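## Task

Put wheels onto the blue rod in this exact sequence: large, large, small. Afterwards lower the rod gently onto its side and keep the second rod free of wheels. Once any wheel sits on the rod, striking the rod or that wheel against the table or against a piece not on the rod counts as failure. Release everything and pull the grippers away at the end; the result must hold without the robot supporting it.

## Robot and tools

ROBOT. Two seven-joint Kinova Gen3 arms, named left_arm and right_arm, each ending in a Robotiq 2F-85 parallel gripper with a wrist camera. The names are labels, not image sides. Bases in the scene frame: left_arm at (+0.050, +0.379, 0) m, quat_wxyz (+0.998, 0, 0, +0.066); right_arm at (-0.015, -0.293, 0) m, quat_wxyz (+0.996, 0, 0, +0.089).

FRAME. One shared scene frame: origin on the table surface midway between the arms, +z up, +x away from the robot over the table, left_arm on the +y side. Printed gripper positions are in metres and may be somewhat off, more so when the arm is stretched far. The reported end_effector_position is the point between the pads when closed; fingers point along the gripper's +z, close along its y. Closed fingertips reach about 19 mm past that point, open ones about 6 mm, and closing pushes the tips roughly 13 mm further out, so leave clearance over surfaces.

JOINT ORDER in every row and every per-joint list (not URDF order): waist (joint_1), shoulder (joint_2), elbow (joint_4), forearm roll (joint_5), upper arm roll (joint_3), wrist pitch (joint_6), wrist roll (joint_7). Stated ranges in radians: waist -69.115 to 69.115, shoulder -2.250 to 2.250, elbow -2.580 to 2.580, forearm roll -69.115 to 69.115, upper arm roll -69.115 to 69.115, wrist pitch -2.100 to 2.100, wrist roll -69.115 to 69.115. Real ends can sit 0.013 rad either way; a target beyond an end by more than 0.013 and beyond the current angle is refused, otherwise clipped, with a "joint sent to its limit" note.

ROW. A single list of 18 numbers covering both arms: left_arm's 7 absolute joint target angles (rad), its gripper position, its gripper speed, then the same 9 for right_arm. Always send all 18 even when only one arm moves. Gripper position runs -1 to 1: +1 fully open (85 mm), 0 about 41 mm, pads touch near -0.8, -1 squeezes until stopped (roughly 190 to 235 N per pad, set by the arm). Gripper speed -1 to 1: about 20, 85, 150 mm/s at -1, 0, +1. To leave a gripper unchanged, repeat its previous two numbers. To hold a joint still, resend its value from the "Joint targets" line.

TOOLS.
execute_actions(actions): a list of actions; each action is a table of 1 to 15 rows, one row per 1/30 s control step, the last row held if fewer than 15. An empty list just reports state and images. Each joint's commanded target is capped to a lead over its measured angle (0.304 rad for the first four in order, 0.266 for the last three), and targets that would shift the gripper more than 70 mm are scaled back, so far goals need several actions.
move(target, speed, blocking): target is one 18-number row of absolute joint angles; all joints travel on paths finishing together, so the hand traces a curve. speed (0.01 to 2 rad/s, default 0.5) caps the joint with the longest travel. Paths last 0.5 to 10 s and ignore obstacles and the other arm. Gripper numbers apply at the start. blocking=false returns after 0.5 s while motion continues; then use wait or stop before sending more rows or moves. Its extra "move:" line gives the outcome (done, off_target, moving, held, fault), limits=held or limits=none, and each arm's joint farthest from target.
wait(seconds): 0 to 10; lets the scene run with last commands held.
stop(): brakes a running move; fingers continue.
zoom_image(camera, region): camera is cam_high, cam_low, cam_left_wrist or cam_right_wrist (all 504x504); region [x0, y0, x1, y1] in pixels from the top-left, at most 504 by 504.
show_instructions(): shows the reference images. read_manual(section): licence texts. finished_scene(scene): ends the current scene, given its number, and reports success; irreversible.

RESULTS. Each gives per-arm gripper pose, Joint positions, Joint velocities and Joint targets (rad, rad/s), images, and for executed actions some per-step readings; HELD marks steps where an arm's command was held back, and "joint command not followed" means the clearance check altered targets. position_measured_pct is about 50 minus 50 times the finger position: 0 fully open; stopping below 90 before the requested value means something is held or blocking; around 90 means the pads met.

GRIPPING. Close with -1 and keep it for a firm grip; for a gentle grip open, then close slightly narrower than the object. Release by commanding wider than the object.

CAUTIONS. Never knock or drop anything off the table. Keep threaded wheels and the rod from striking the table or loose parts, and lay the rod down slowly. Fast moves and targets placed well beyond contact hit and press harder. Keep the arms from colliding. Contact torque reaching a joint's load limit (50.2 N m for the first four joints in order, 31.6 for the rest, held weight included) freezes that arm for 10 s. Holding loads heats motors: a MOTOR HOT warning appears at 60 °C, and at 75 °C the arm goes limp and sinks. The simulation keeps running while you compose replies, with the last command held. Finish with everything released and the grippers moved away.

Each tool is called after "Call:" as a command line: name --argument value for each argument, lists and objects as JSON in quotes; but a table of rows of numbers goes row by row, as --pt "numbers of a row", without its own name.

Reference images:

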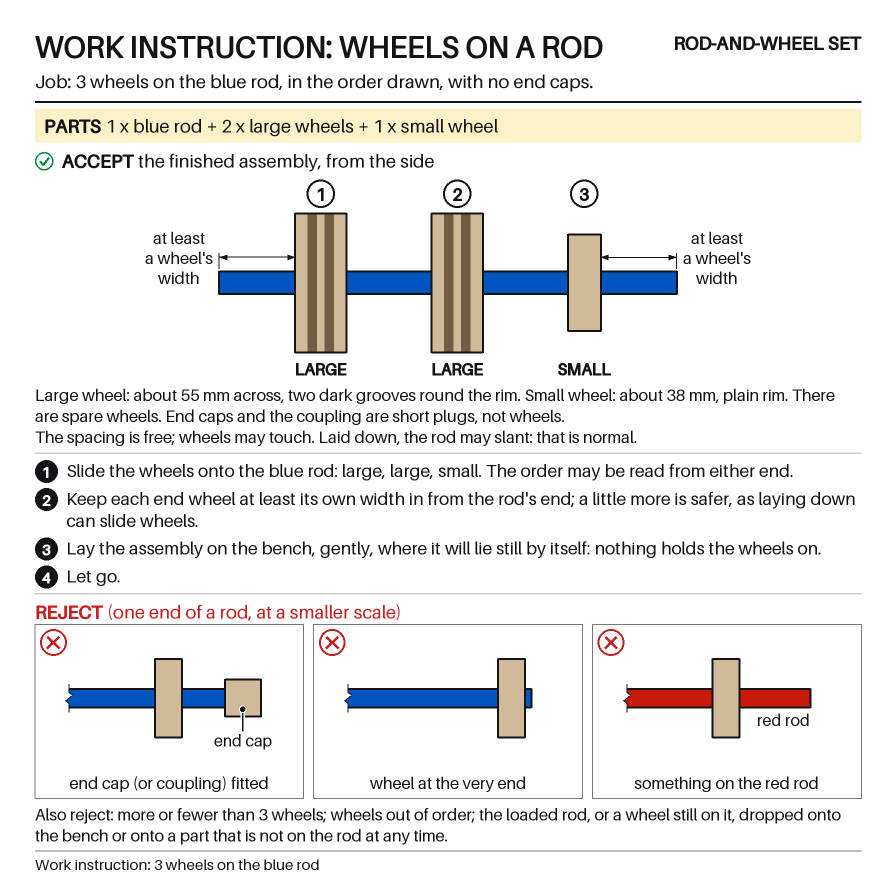

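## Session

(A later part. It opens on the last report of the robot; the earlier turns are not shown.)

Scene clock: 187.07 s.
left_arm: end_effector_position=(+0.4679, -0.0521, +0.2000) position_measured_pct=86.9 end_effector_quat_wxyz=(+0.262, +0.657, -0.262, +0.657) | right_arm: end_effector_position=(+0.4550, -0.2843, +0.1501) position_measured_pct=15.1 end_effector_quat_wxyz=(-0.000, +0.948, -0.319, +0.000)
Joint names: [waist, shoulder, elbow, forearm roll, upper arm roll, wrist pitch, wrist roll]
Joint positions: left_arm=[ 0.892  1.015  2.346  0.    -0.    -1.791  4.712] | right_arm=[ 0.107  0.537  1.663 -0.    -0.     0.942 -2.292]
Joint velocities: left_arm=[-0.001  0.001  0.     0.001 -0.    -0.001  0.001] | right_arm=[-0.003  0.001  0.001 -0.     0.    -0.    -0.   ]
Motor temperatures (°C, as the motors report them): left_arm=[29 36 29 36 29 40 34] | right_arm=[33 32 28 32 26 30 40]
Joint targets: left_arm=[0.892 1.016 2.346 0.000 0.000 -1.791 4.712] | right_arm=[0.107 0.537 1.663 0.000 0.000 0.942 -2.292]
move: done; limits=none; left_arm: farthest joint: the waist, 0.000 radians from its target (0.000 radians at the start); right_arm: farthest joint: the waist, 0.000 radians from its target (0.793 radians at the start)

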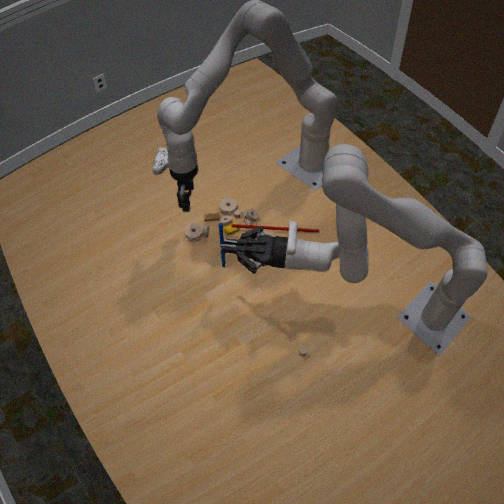

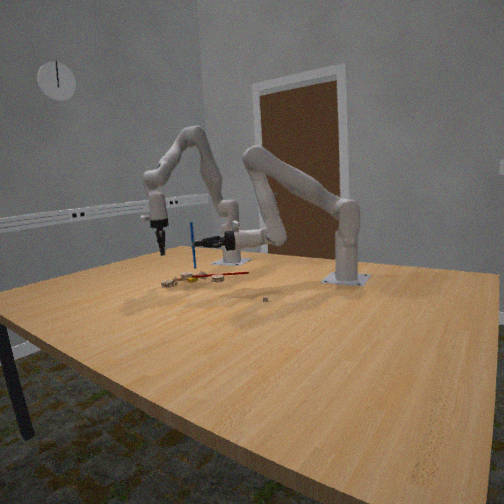

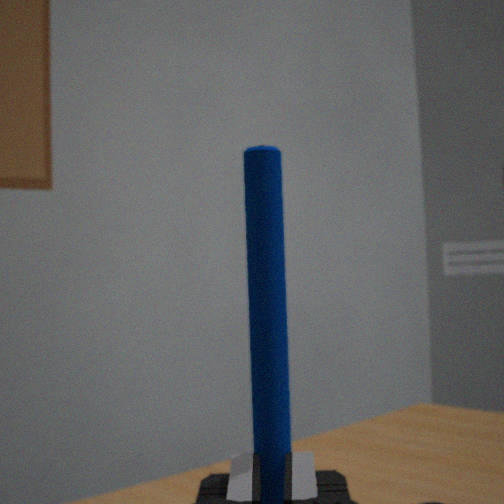

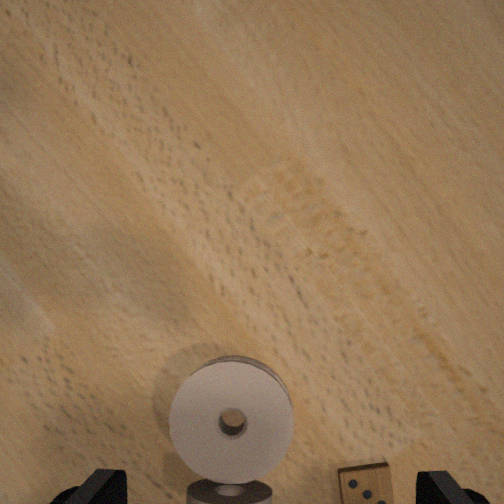

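Call:
move --target '[0.892,1.0156,2.346,0,0,-1.791,4.7124,-1,-0.3, 0.1067,0.6481,1.7384,0,0,0.7551,-2.292,0.7,0]' --speed 0.5

Scene clock: 191.50 s.
left_arm: end_effector_position=(+0.4679, -0.0521, +0.1999) position_measured_pct=86.9 end_effector_quat_wxyz=(+0.262, +0.657, -0.262, +0.657) | right_arm: end_effector_position=(+0.4551, -0.2842, +0.0801) position_measured_pct=15.1 end_effector_quat_wxyz=(-0.000, +0.948, -0.319, +0.000)
Joint names: [waist, shoulder, elbow, forearm roll, upper arm roll, wrist pitch, wrist roll]
Joint positions: left_arm=[ 0.892  1.016  2.346 -0.     0.    -1.791  4.712] | right_arm=[ 0.107  0.648  1.738  0.    -0.     0.755 -2.292]
Joint velocities: left_arm=[-0.001 -0.    -0.     0.    -0.     0.     0.   ] | right_arm=[-0.     0.002  0.001 -0.    -0.    -0.     0.   ]
Motor temperatures (°C, as the motors report them): left_arm=[29 36 29 36 29 40 34] | right_arm=[33 32 28 32 26 30 40]
Joint targets: left_arm=[0.892 1.016 2.346 0.000 0.000 -1.791 4.712] | right_arm=[0.107 0.648 1.738 0.000 0.000 0.755 -2.292]
move: done; limits=none; left_arm: farthest joint: the waist, 0.000 radians from its target (0.000 radians at the start); right_arm: farthest joint: the waist, 0.000 radians from its target (0.000 radians at the start)

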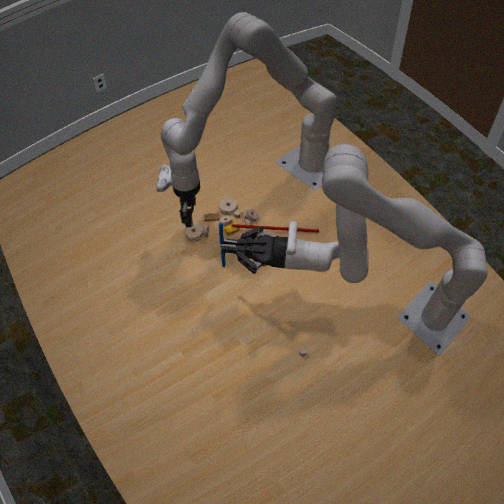

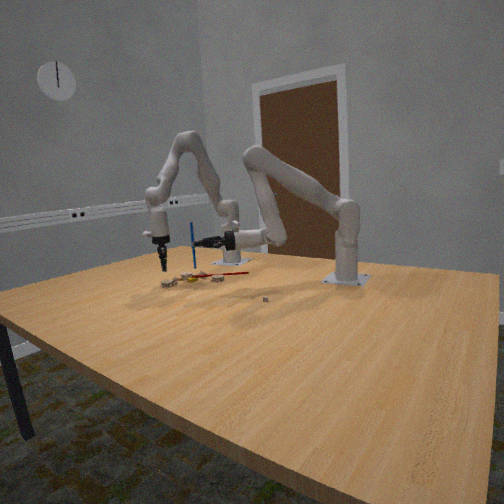

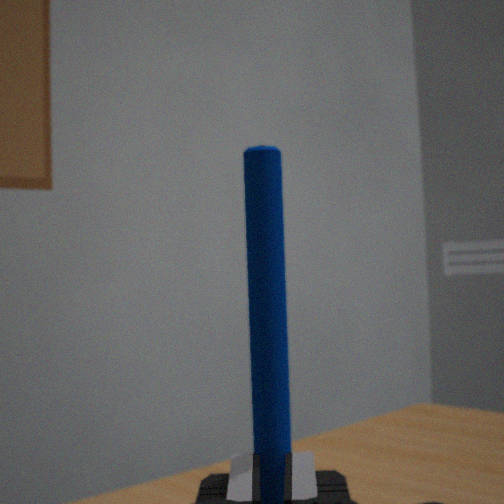

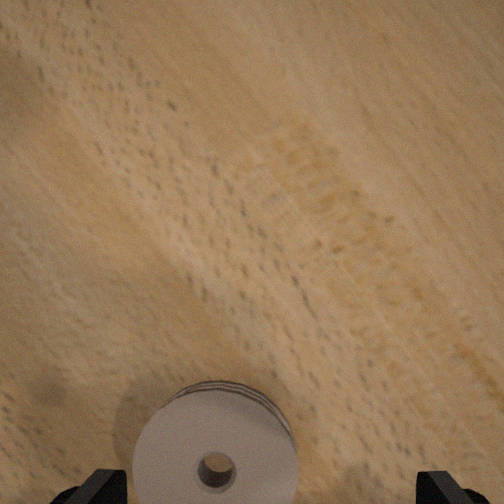

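Call:
move --target '[0.892,1.0156,2.346,0,0,-1.791,4.7124,-1,-0.3, 0.0697,0.7157,1.7286,0,0,0.6973,-2.3293,0.7,0]' --speed 0.3

Scene clock: 199.40 s.
left_arm: end_effector_position=(+0.4679, -0.0521, +0.1999) position_measured_pct=86.9 end_effector_quat_wxyz=(+0.262, +0.657, -0.262, +0.657) | right_arm: end_effector_position=(+0.4629, -0.2659, +0.0502) position_measured_pct=15.1 end_effector_quat_wxyz=(-0.000, +0.948, -0.319, +0.000)
Joint names: [waist, shoulder, elbow, forearm roll, upper arm roll, wrist pitch, wrist roll]
Joint positions: left_arm=[ 0.892  1.016  2.346 -0.     0.    -1.791  4.712] | right_arm=[ 0.07   0.715  1.729 -0.    -0.     0.697 -2.329]
Joint velocities: left_arm=[ 0.    -0.001 -0.     0.    -0.    -0.001 -0.001] | right_arm=[-0.002  0.003  0.002  0.     0.    -0.    -0.   ]
Motor temperatures (°C, as the motors report them): left_arm=[29 36 29 36 29 40 34] | right_arm=[33 32 28 32 26 30 40]
Joint targets: left_arm=[0.892 1.016 2.346 0.000 0.000 -1.791 4.712] | right_arm=[0.070 0.716 1.729 0.000 0.000 0.697 -2.329]
move: done; limits=none; left_arm: farthest joint: the waist, 0.000 radians from its target (0.000 radians at the start); right_arm: farthest joint: the waist, 0.000 radians from its target (0.037 radians at the start)

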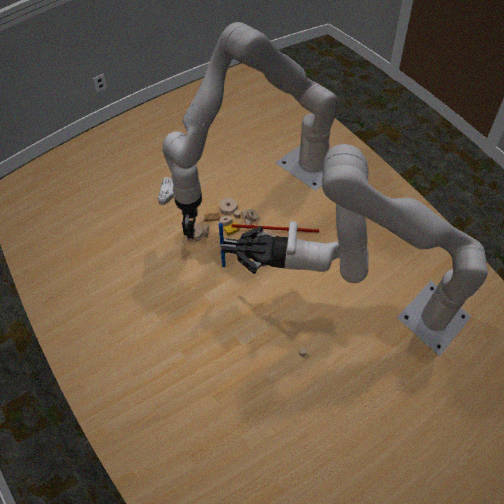

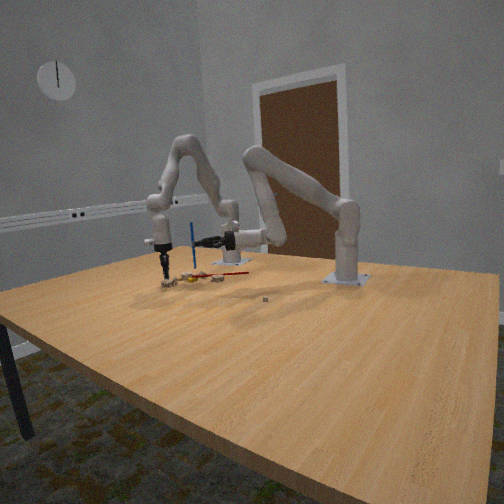

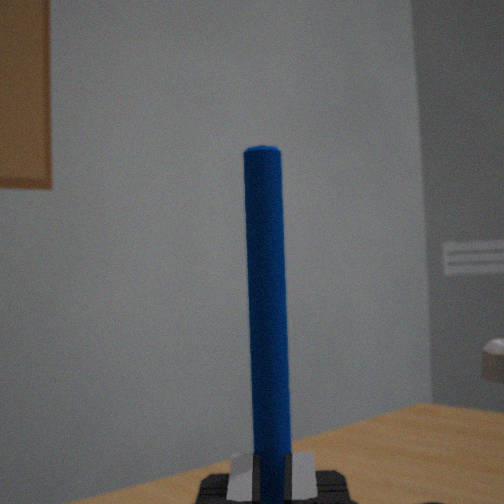

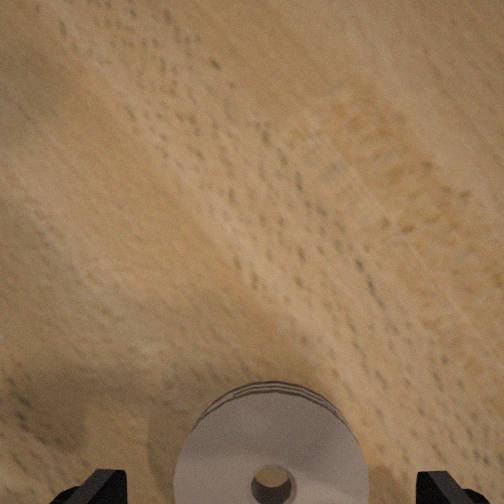

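Call:
move --target '[0.892,1.0156,2.346,0,0,-1.791,4.7124,-1,-0.3, 0.0697,0.7766,1.7435,0,0,0.6215,-2.3293,0.7,0]' --speed 0.15

Call:
execute_actions --actions '[[[0.892,1.0156,2.346,0,0,-1.791,4.7124,-1,-0.3, 0.0697,0.7766,1.7435,0,0,0.6215,-2.3293,-1,-0.3]],[[0.892,1.0156,2.346,0,0,-1.791,4.7124,-1,-0.3, 0.0697,0.7766,1.7435,0,0,0.6215,-2.3293,-1,-0.3]]]'

Scene clock: 205.03 s.
left_arm: end_effector_position=(+0.4679, -0.0521, +0.1999) position_measured_pct=86.9 end_effector_quat_wxyz=(+0.262, +0.657, -0.262, +0.657) | right_arm: end_effector_position=(+0.4628, -0.2659, +0.0182) position_measured_pct=15.1 end_effector_quat_wxyz=(-0.000, +0.948, -0.319, +0.000)
Joint names: [waist, shoulder, elbow, forearm roll, upper arm roll, wrist pitch, wrist roll]
Joint positions: left_arm=[ 0.892  1.016  2.346 -0.     0.    -1.791  4.712] | right_arm=[ 0.07   0.776  1.744  0.    -0.     0.622 -2.329]
Joint velocities: left_arm=[-0.     0.001  0.    -0.002 -0.    -0.001  0.   ] | right_arm=[ 0.     0.003  0.    -0.    -0.    -0.     0.   ]
Motor temperatures (°C, as the motors report them): left_arm=[29 36 29 36 29 40 34] | right_arm=[33 32 28 32 26 30 40]
Joint targets: left_arm=[0.892 1.016 2.346 0.000 0.000 -1.791 4.712] | right_arm=[0.070 0.777 1.744 0.000 0.000 0.622 -2.329]
move: done; limits=none; left_arm: farthest joint: the waist, 0.000 radians from its target (0.000 radians at the start); right_arm: farthest joint: the waist, 0.000 radians from its target (0.000 radians at the start)

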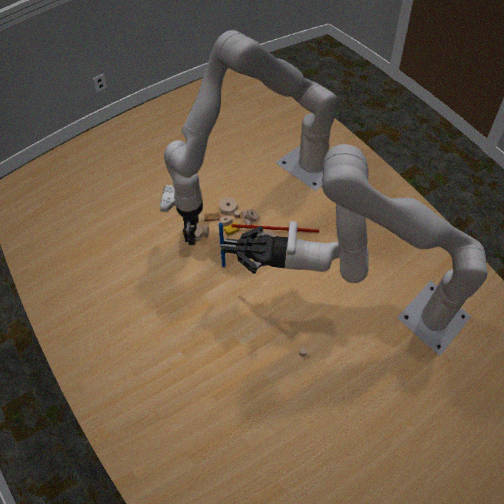

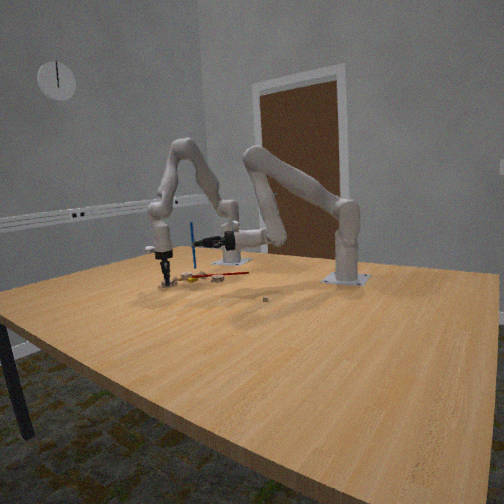

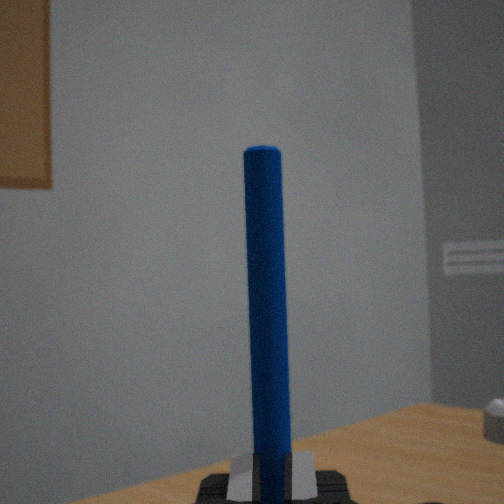

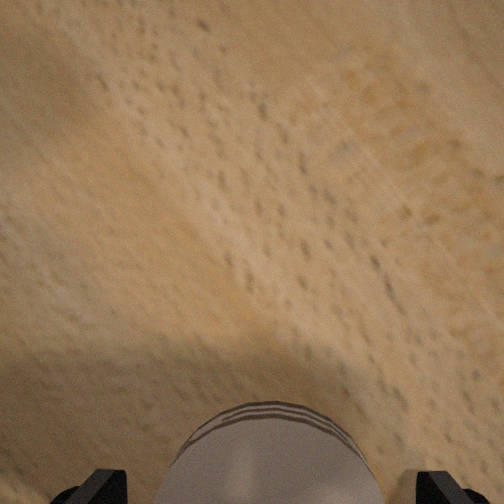

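Scene clock: 206.03 s.
left_arm: end_effector_position=(+0.4679, -0.0521, +0.1999) position_measured_pct=86.9 end_effector_quat_wxyz=(+0.262, +0.657, -0.262, +0.657) | right_arm: end_effector_position=(+0.4630, -0.2659, +0.0191) position_measured_pct=38.9 end_effector_quat_wxyz=(-0.000, +0.948, -0.319, +0.000)
Joint names: [waist, shoulder, elbow, forearm roll, upper arm roll, wrist pitch, wrist roll]
Joint positions: left_arm=[ 0.892  1.016  2.346 -0.     0.    -1.791  4.712] | right_arm=[ 0.07   0.774  1.744 -0.     0.     0.623 -2.329]
Joint velocities: left_arm=[-0.    -0.    -0.    -0.    -0.     0.001  0.   ] | right_arm=[-0.     0.     0.001  0.    -0.     0.     0.   ]
Motor temperatures (°C, as the motors report them): left_arm=[29 36 29 36 29 40 34] | right_arm=[33 32 28 32 26 30 40]
Joint targets: left_arm=[0.892 1.016 2.346 0.000 0.000 -1.791 4.712] | right_arm=[0.070 0.777 1.744 0.000 0.000 0.622 -2.329]
Step readings (joint positions; steps 1 to 15: 1st action; 16 to 30: 2nd action):
0: left_arm=[0.892 1.016 2.346 -0.000 0.000 -1.791 4.712] | right_arm=[0.070 0.776 1.744 0.000 -0.000 0.622 -2.329]
1: left_arm=[0.892 1.016 2.346 -0.000 0.000 -1.791 4.712] | right_arm=[0.070 0.776 1.744 0.000 0.000 0.622 -2.329]
2: left_arm=[0.892 1.016 2.346 -0.000 0.000 -1.791 4.712] | right_arm=[0.070 0.776 1.744 0.000 0.000 0.622 -2.329]
4: left_arm=[0.892 1.016 2.346 -0.000 0.000 -1.791 4.712] | right_arm=[0.070 0.777 1.743 0.000 0.000 0.621 -2.329]
8: left_arm=[0.892 1.016 2.346 -0.000 0.000 -1.791 4.712] | right_arm=[0.070 0.777 1.743 -0.000 0.000 0.621 -2.329]
15: left_arm=[0.892 1.016 2.346 -0.000 0.000 -1.791 4.712] | right_arm=[0.070 0.775 1.743 -0.000 0.000 0.623 -2.329]
16: left_arm=[0.892 1.016 2.346 -0.000 0.000 -1.791 4.712] | right_arm=[0.070 0.775 1.743 -0.000 0.000 0.623 -2.329]
17: left_arm=[0.892 1.016 2.346 -0.000 0.000 -1.791 4.712] | right_arm=[0.070 0.775 1.744 -0.000 0.000 0.623 -2.329]
19: left_arm=[0.892 1.016 2.346 -0.000 0.000 -1.791 4.712] | right_arm=[0.070 0.775 1.744 -0.000 0.000 0.623 -2.329]
23: left_arm=[0.892 1.016 2.346 -0.000 0.000 -1.791 4.712] | right_arm=[0.070 0.774 1.744 -0.000 0.000 0.623 -2.329]
30: Joint positions above

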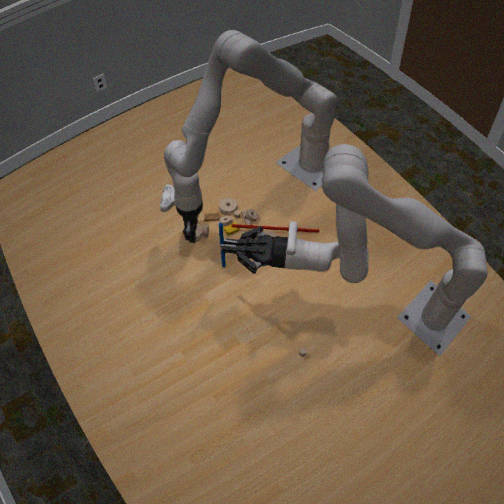

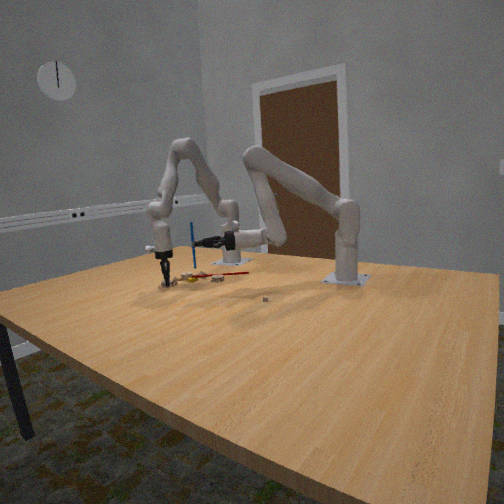

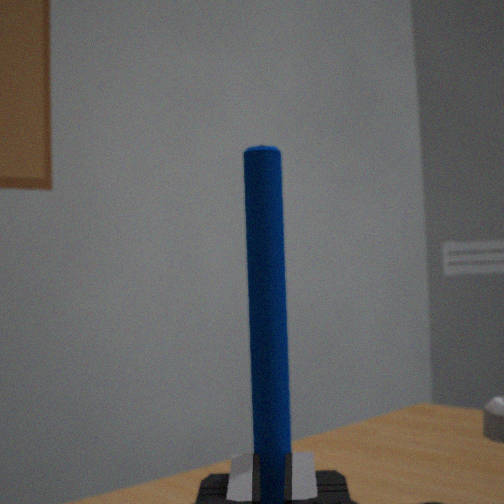

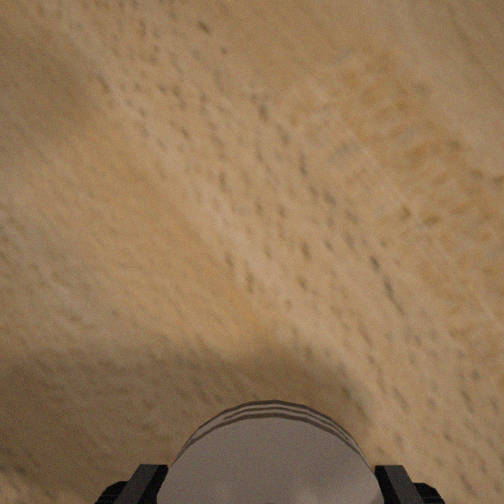

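Call:
move --target '[0.892,1.0156,2.346,0,0,-1.791,4.7124,-1,-0.3, 0.0697,0.4013,1.2360,0,0,1.5043,-2.3293,-1,-0.3]' --speed 0.6

Call:
move --target '[0.892,1.0156,2.346,0,0,-1.791,4.7124,-1,-0.3, -0.3072,0.5913,0.7967,0,0,1.7536,-2.8162,-1,-0.3]' --speed 0.5

Scene clock: 214.93 s.
left_arm: end_effector_position=(+0.4679, -0.0521, +0.1999) position_measured_pct=86.9 end_effector_quat_wxyz=(+0.262, +0.657, -0.262, +0.657) | right_arm: end_effector_position=(+0.4629, -0.2659, +0.3399) position_measured_pct=38.9 end_effector_quat_wxyz=(+0.000, +0.948, -0.319, -0.000)
Joint names: [waist, shoulder, elbow, forearm roll, upper arm roll, wrist pitch, wrist roll]
Joint positions: left_arm=[ 0.892  1.016  2.346 -0.     0.    -1.791  4.712] | right_arm=[ 0.07   0.401  1.236 -0.    -0.     1.504 -2.329]
Joint velocities: left_arm=[-0.    -0.    -0.    -0.001 -0.    -0.001 -0.   ] | right_arm=[-0.    -0.001 -0.002  0.001 -0.     0.     0.   ]
Motor temperatures (°C, as the motors report them): left_arm=[29 36 29 36 29 40 34] | right_arm=[33 32 28 32 26 30 40]
Joint targets: left_arm=[0.892 1.016 2.346 0.000 0.000 -1.791 4.712] | right_arm=[0.070 0.401 1.236 0.000 0.000 1.504 -2.329]
move: done; limits=none; left_arm: farthest joint: the waist, 0.000 radians from its target (0.000 radians at the start); right_arm: farthest joint: the waist, 0.000 radians from its target (0.000 radians at the start)

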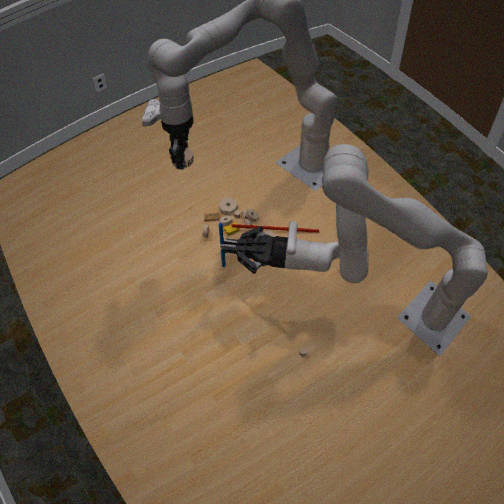

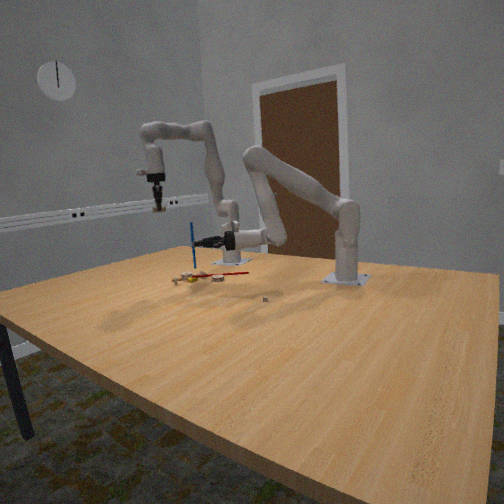

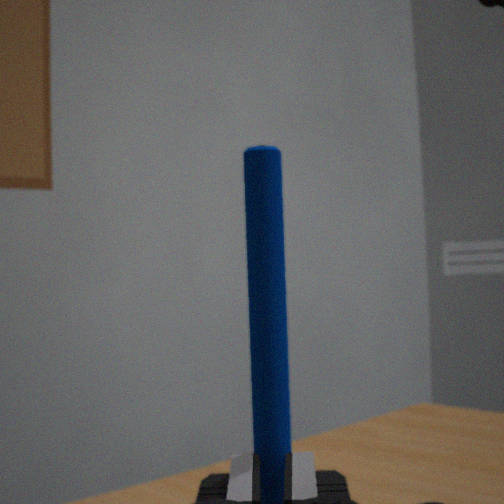

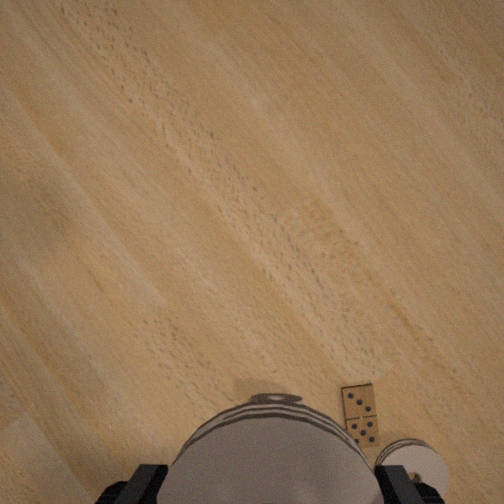

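Scene clock: 216.47 s.
left_arm: end_effector_position=(+0.4679, -0.0521, +0.1999) position_measured_pct=86.9 end_effector_quat_wxyz=(+0.262, +0.657, -0.262, +0.657) | right_arm: end_effector_position=(+0.4774, -0.0614, +0.3801) position_measured_pct=38.9 end_effector_quat_wxyz=(-0.000, +0.929, -0.371, +0.000)
Joint names: [waist, shoulder, elbow, forearm roll, upper arm roll, wrist pitch, wrist roll]
Joint positions: left_arm=[ 0.892  1.016  2.346 -0.     0.    -1.791  4.712] | right_arm=[-0.307  0.591  0.797 -0.    -0.     1.754 -2.816]
Joint velocities: left_arm=[ 0.001 -0.    -0.    -0.001 -0.    -0.    -0.001] | right_arm=[-0.003  0.001 -0.001 -0.     0.     0.    -0.   ]
Motor temperatures (°C, as the motors report them): left_arm=[29 36 29 36 29 40 34] | right_arm=[33 32 28 32 26 30 40]
Joint targets: left_arm=[0.892 1.016 2.346 0.000 0.000 -1.791 4.712] | right_arm=[-0.307 0.591 0.797 0.000 0.000 1.754 -2.816]
move: done; limits=none; left_arm: farthest joint: the waist, 0.000 radians from its target (0.000 radians at the start); right_arm: farthest joint: the waist, 0.000 radians from its target (0.377 radians at the start)

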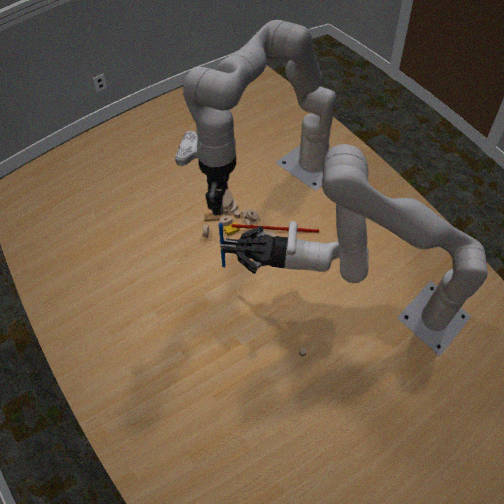

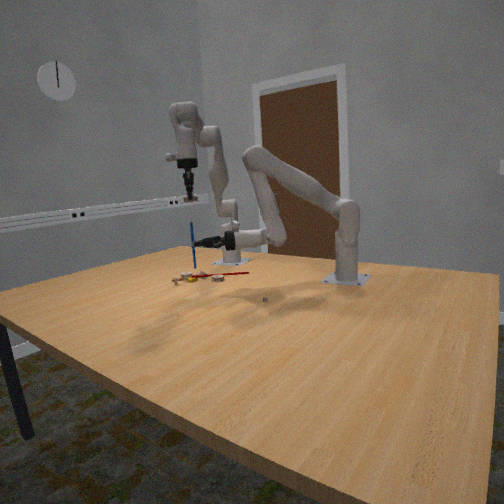

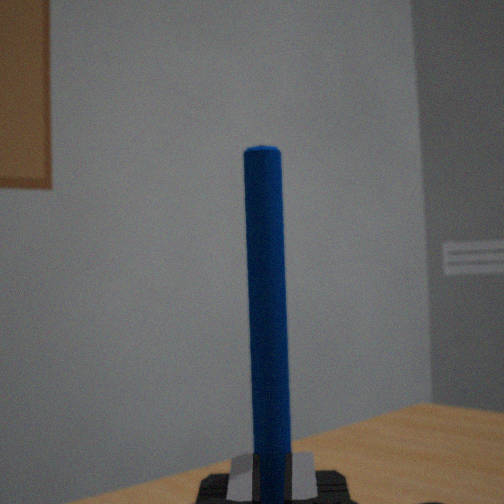

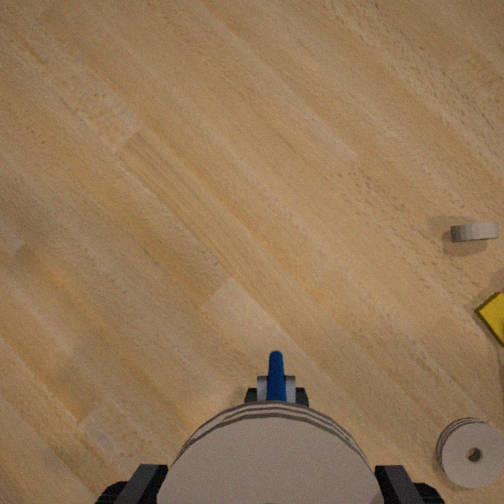

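Call:
move --target '[0.892,1.0156,2.346,0,0,-1.791,4.7124,-1,-0.3, -0.3072,0.5764,1.0142,0,0,1.5510,-2.8162,-1,-0.3]' --speed 0.3

Scene clock: 227.97 s.
left_arm: end_effector_position=(+0.4679, -0.0521, +0.1999) position_measured_pct=86.9 end_effector_quat_wxyz=(+0.262, +0.657, -0.262, +0.657) | right_arm: end_effector_position=(+0.4773, -0.0613, +0.3200) position_measured_pct=38.9 end_effector_quat_wxyz=(+0.000, +0.929, -0.371, -0.000)
Joint names: [waist, shoulder, elbow, forearm roll, upper arm roll, wrist pitch, wrist roll]
Joint positions: left_arm=[ 0.892  1.016  2.346 -0.     0.    -1.791  4.712] | right_arm=[-0.307  0.577  1.014  0.     0.     1.551 -2.816]
Joint velocities: left_arm=[-0.001  0.    -0.    -0.001  0.001  0.001  0.   ] | right_arm=[ 0.    -0.002  0.002 -0.    -0.    -0.     0.   ]
Motor temperatures (°C, as the motors report them): left_arm=[29 36 29 36 29 40 34] | right_arm=[33 32 28 32 26 30 40]
Joint targets: left_arm=[0.892 1.016 2.346 0.000 0.000 -1.791 4.712] | right_arm=[-0.307 0.576 1.014 0.000 0.000 1.551 -2.816]
move: done; limits=none; left_arm: farthest joint: the waist, 0.000 radians from its target (0.000 radians at the start); right_arm: farthest joint: the waist, 0.000 radians from its target (0.000 radians at the start)

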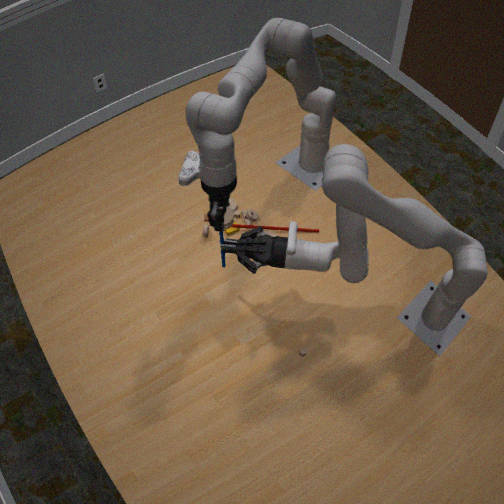

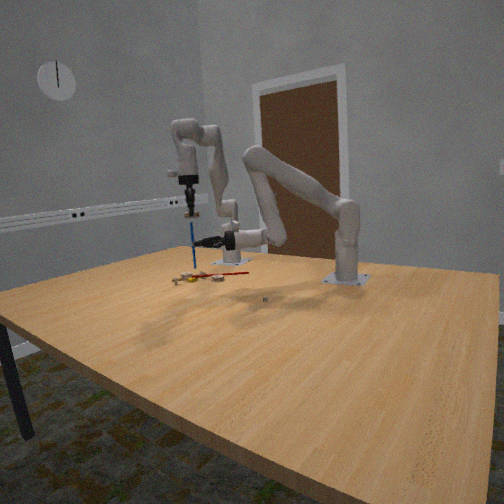

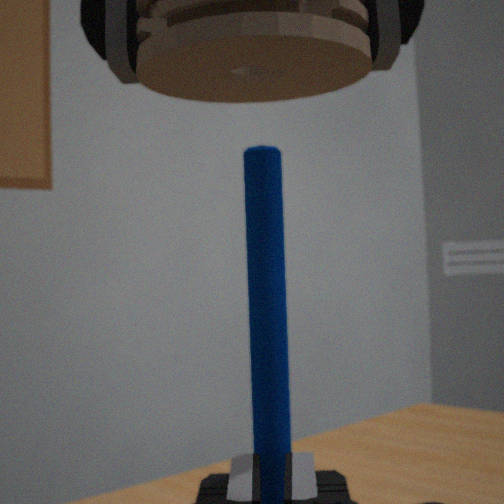

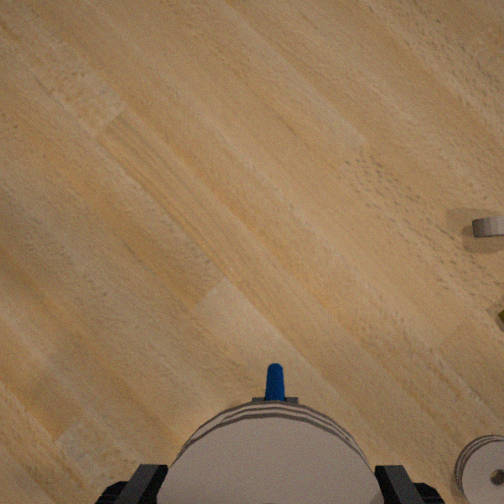

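Call:
zoom_image --camera "cam_left_wrist" --region '[120, 0, 400, 200]'

Call:
zoom_image --camera "cam_low" --region '[150, 170, 250, 270]'

Region (120, 0, 400, 200) of cam_left_wrist's 504x504 image, scaled by 1.800; it fills the top 360 rows of this view, and the rest is white.

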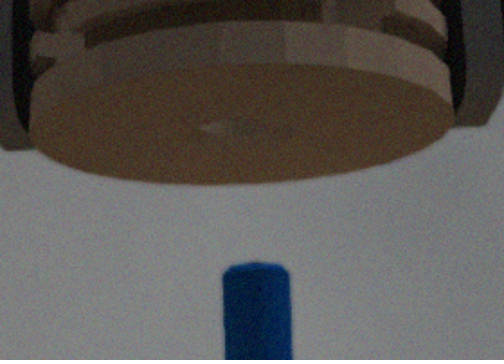

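Region (150, 170, 250, 270) of cam_low's 504x504 image, scaled by 5.040, with more detail than that image has.

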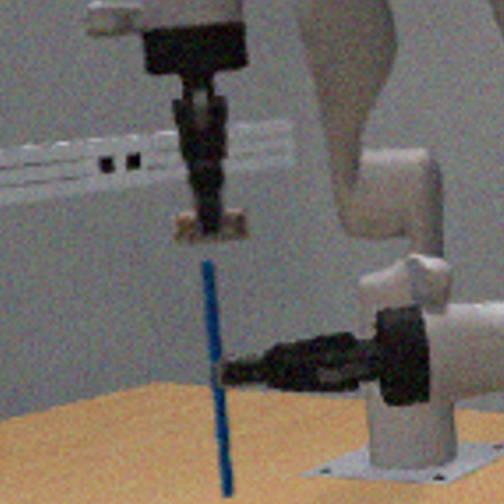

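Call:
move --target '[0.892,1.0156,2.346,0,0,-1.791,4.7124,-1,-0.3, -0.2968,0.5794,1.0251,0,0,1.5371,-2.8058,-1,-0.3]' --speed 0.1

Call:
zoom_image --camera "cam_low" --region '[160, 190, 230, 260]'

Call:
zoom_image --camera "cam_high" --region '[180, 180, 270, 270]'

Scene clock: 241.53 s.
left_arm: end_effector_position=(+0.4679, -0.0521, +0.1999) position_measured_pct=86.9 end_effector_quat_wxyz=(+0.262, +0.657, -0.262, +0.657) | right_arm: end_effector_position=(+0.4805, -0.0659, +0.3150) position_measured_pct=38.9 end_effector_quat_wxyz=(+0.000, +0.929, -0.371, -0.000)
Joint names: [waist, shoulder, elbow, forearm roll, upper arm roll, wrist pitch, wrist roll]
Joint positions: left_arm=[ 0.892  1.016  2.346 -0.     0.    -1.791  4.712] | right_arm=[-0.297  0.579  1.025  0.     0.     1.537 -2.806]
Joint velocities: left_arm=[-0.001  0.    -0.    -0.    -0.     0.     0.   ] | right_arm=[ 0.001 -0.    -0.    -0.    -0.    -0.     0.   ]
Motor temperatures (°C, as the motors report them): left_arm=[29 36 29 36 29 40 34] | right_arm=[33 33 28 32 26 30 40]
Joint targets: left_arm=[0.892 1.016 2.346 0.000 0.000 -1.791 4.712] | right_arm=[-0.297 0.579 1.025 0.000 0.000 1.537 -2.806]
move: done; limits=none; left_arm: farthest joint: the waist, 0.000 radians from its target (0.000 radians at the start); right_arm: farthest joint: the waist, 0.000 radians from its target (0.010 radians at the start)

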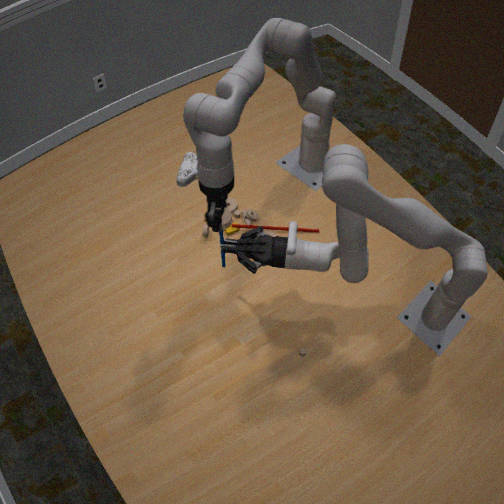

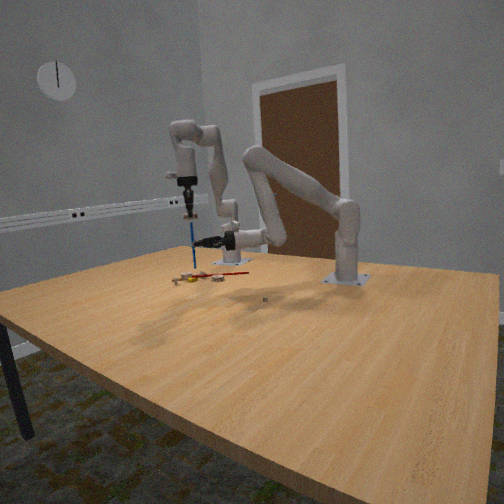

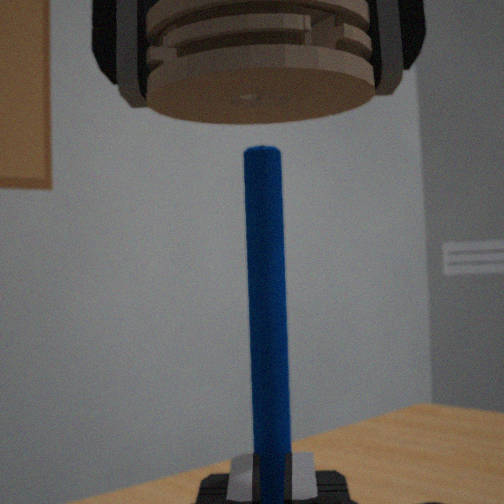

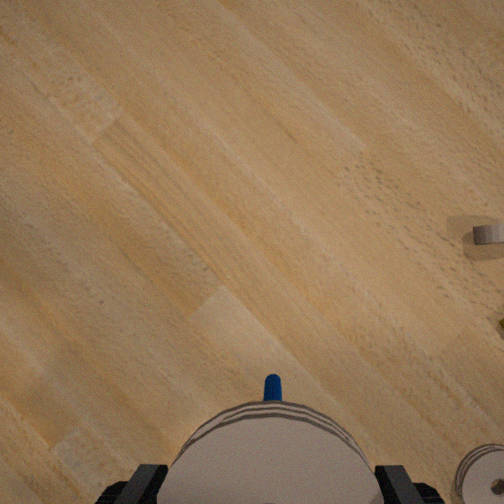

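Region (160, 190, 230, 260) of cam_low's 504x504 image, scaled by 7.200, with more detail than that image has.

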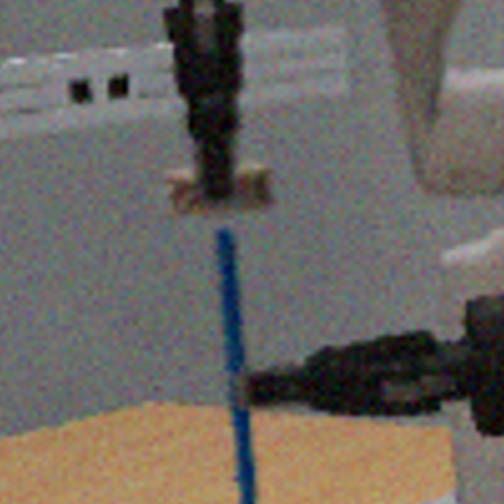

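Region (180, 180, 270, 270) of cam_high's 504x504 image, scaled by 5.600, with more detail than that image has.

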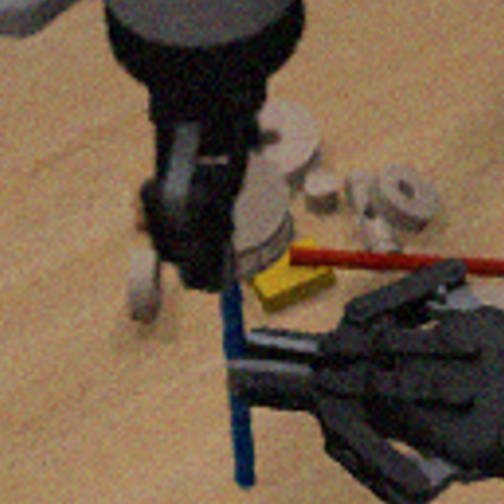

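Call:
move --target '[0.892,1.0156,2.346,0,0,-1.791,4.7124,-1,-0.3, -0.2968,0.5817,1.0688,0,0,1.4911,-2.8058,-1,-0.3]' --speed 0.05

Scene clock: 247.10 s.
left_arm: end_effector_position=(+0.4679, -0.0521, +0.1999) position_measured_pct=86.9 end_effector_quat_wxyz=(+0.262, +0.657, -0.262, +0.657) | right_arm: end_effector_position=(+0.4805, -0.0660, +0.3000) position_measured_pct=38.9 end_effector_quat_wxyz=(+0.000, +0.929, -0.371, -0.000)
Joint names: [waist, shoulder, elbow, forearm roll, upper arm roll, wrist pitch, wrist roll]
Joint positions: left_arm=[ 0.892  1.016  2.346 -0.     0.    -1.791  4.712] | right_arm=[-0.297  0.582  1.069 -0.    -0.     1.491 -2.806]
Joint velocities: left_arm=[-0.     0.     0.    -0.     0.    -0.001  0.   ] | right_arm=[ 0.    -0.001  0.001 -0.    -0.    -0.001 -0.   ]
Motor temperatures (°C, as the motors report them): left_arm=[29 36 29 36 29 40 34] | right_arm=[33 33 28 32 26 30 40]
Joint targets: left_arm=[0.892 1.016 2.346 0.000 0.000 -1.791 4.712] | right_arm=[-0.297 0.582 1.069 0.000 0.000 1.491 -2.806]
move: done; limits=none; left_arm: farthest joint: the waist, 0.000 radians from its target (0.000 radians at the start); right_arm: farthest joint: the waist, 0.000 radians from its target (0.000 radians at the start)

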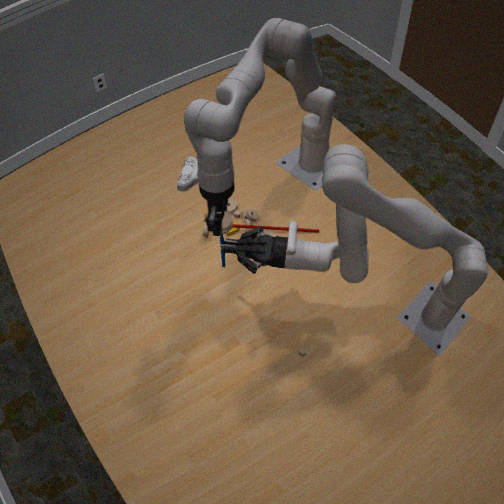

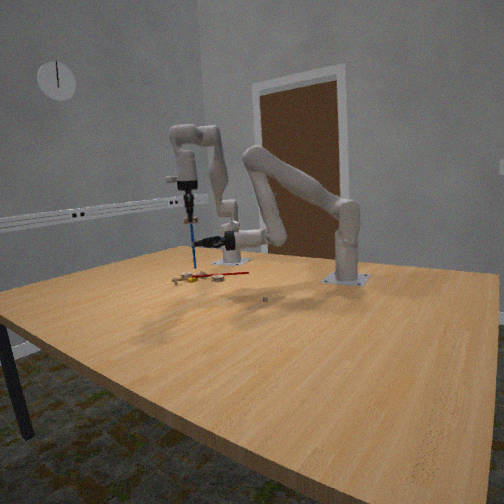

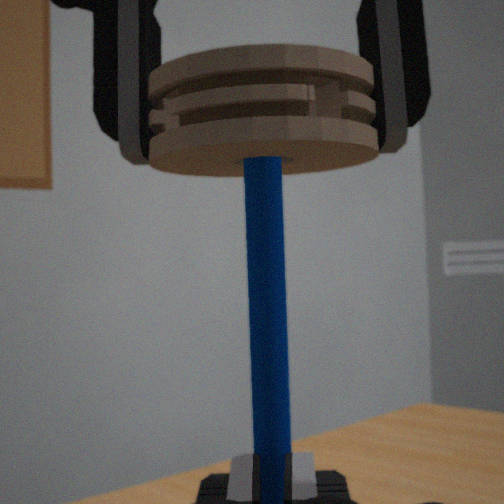

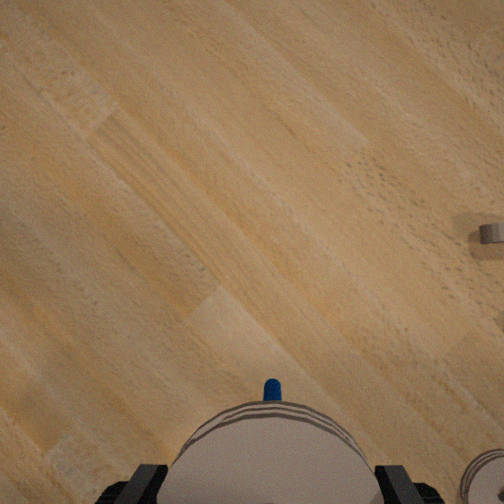

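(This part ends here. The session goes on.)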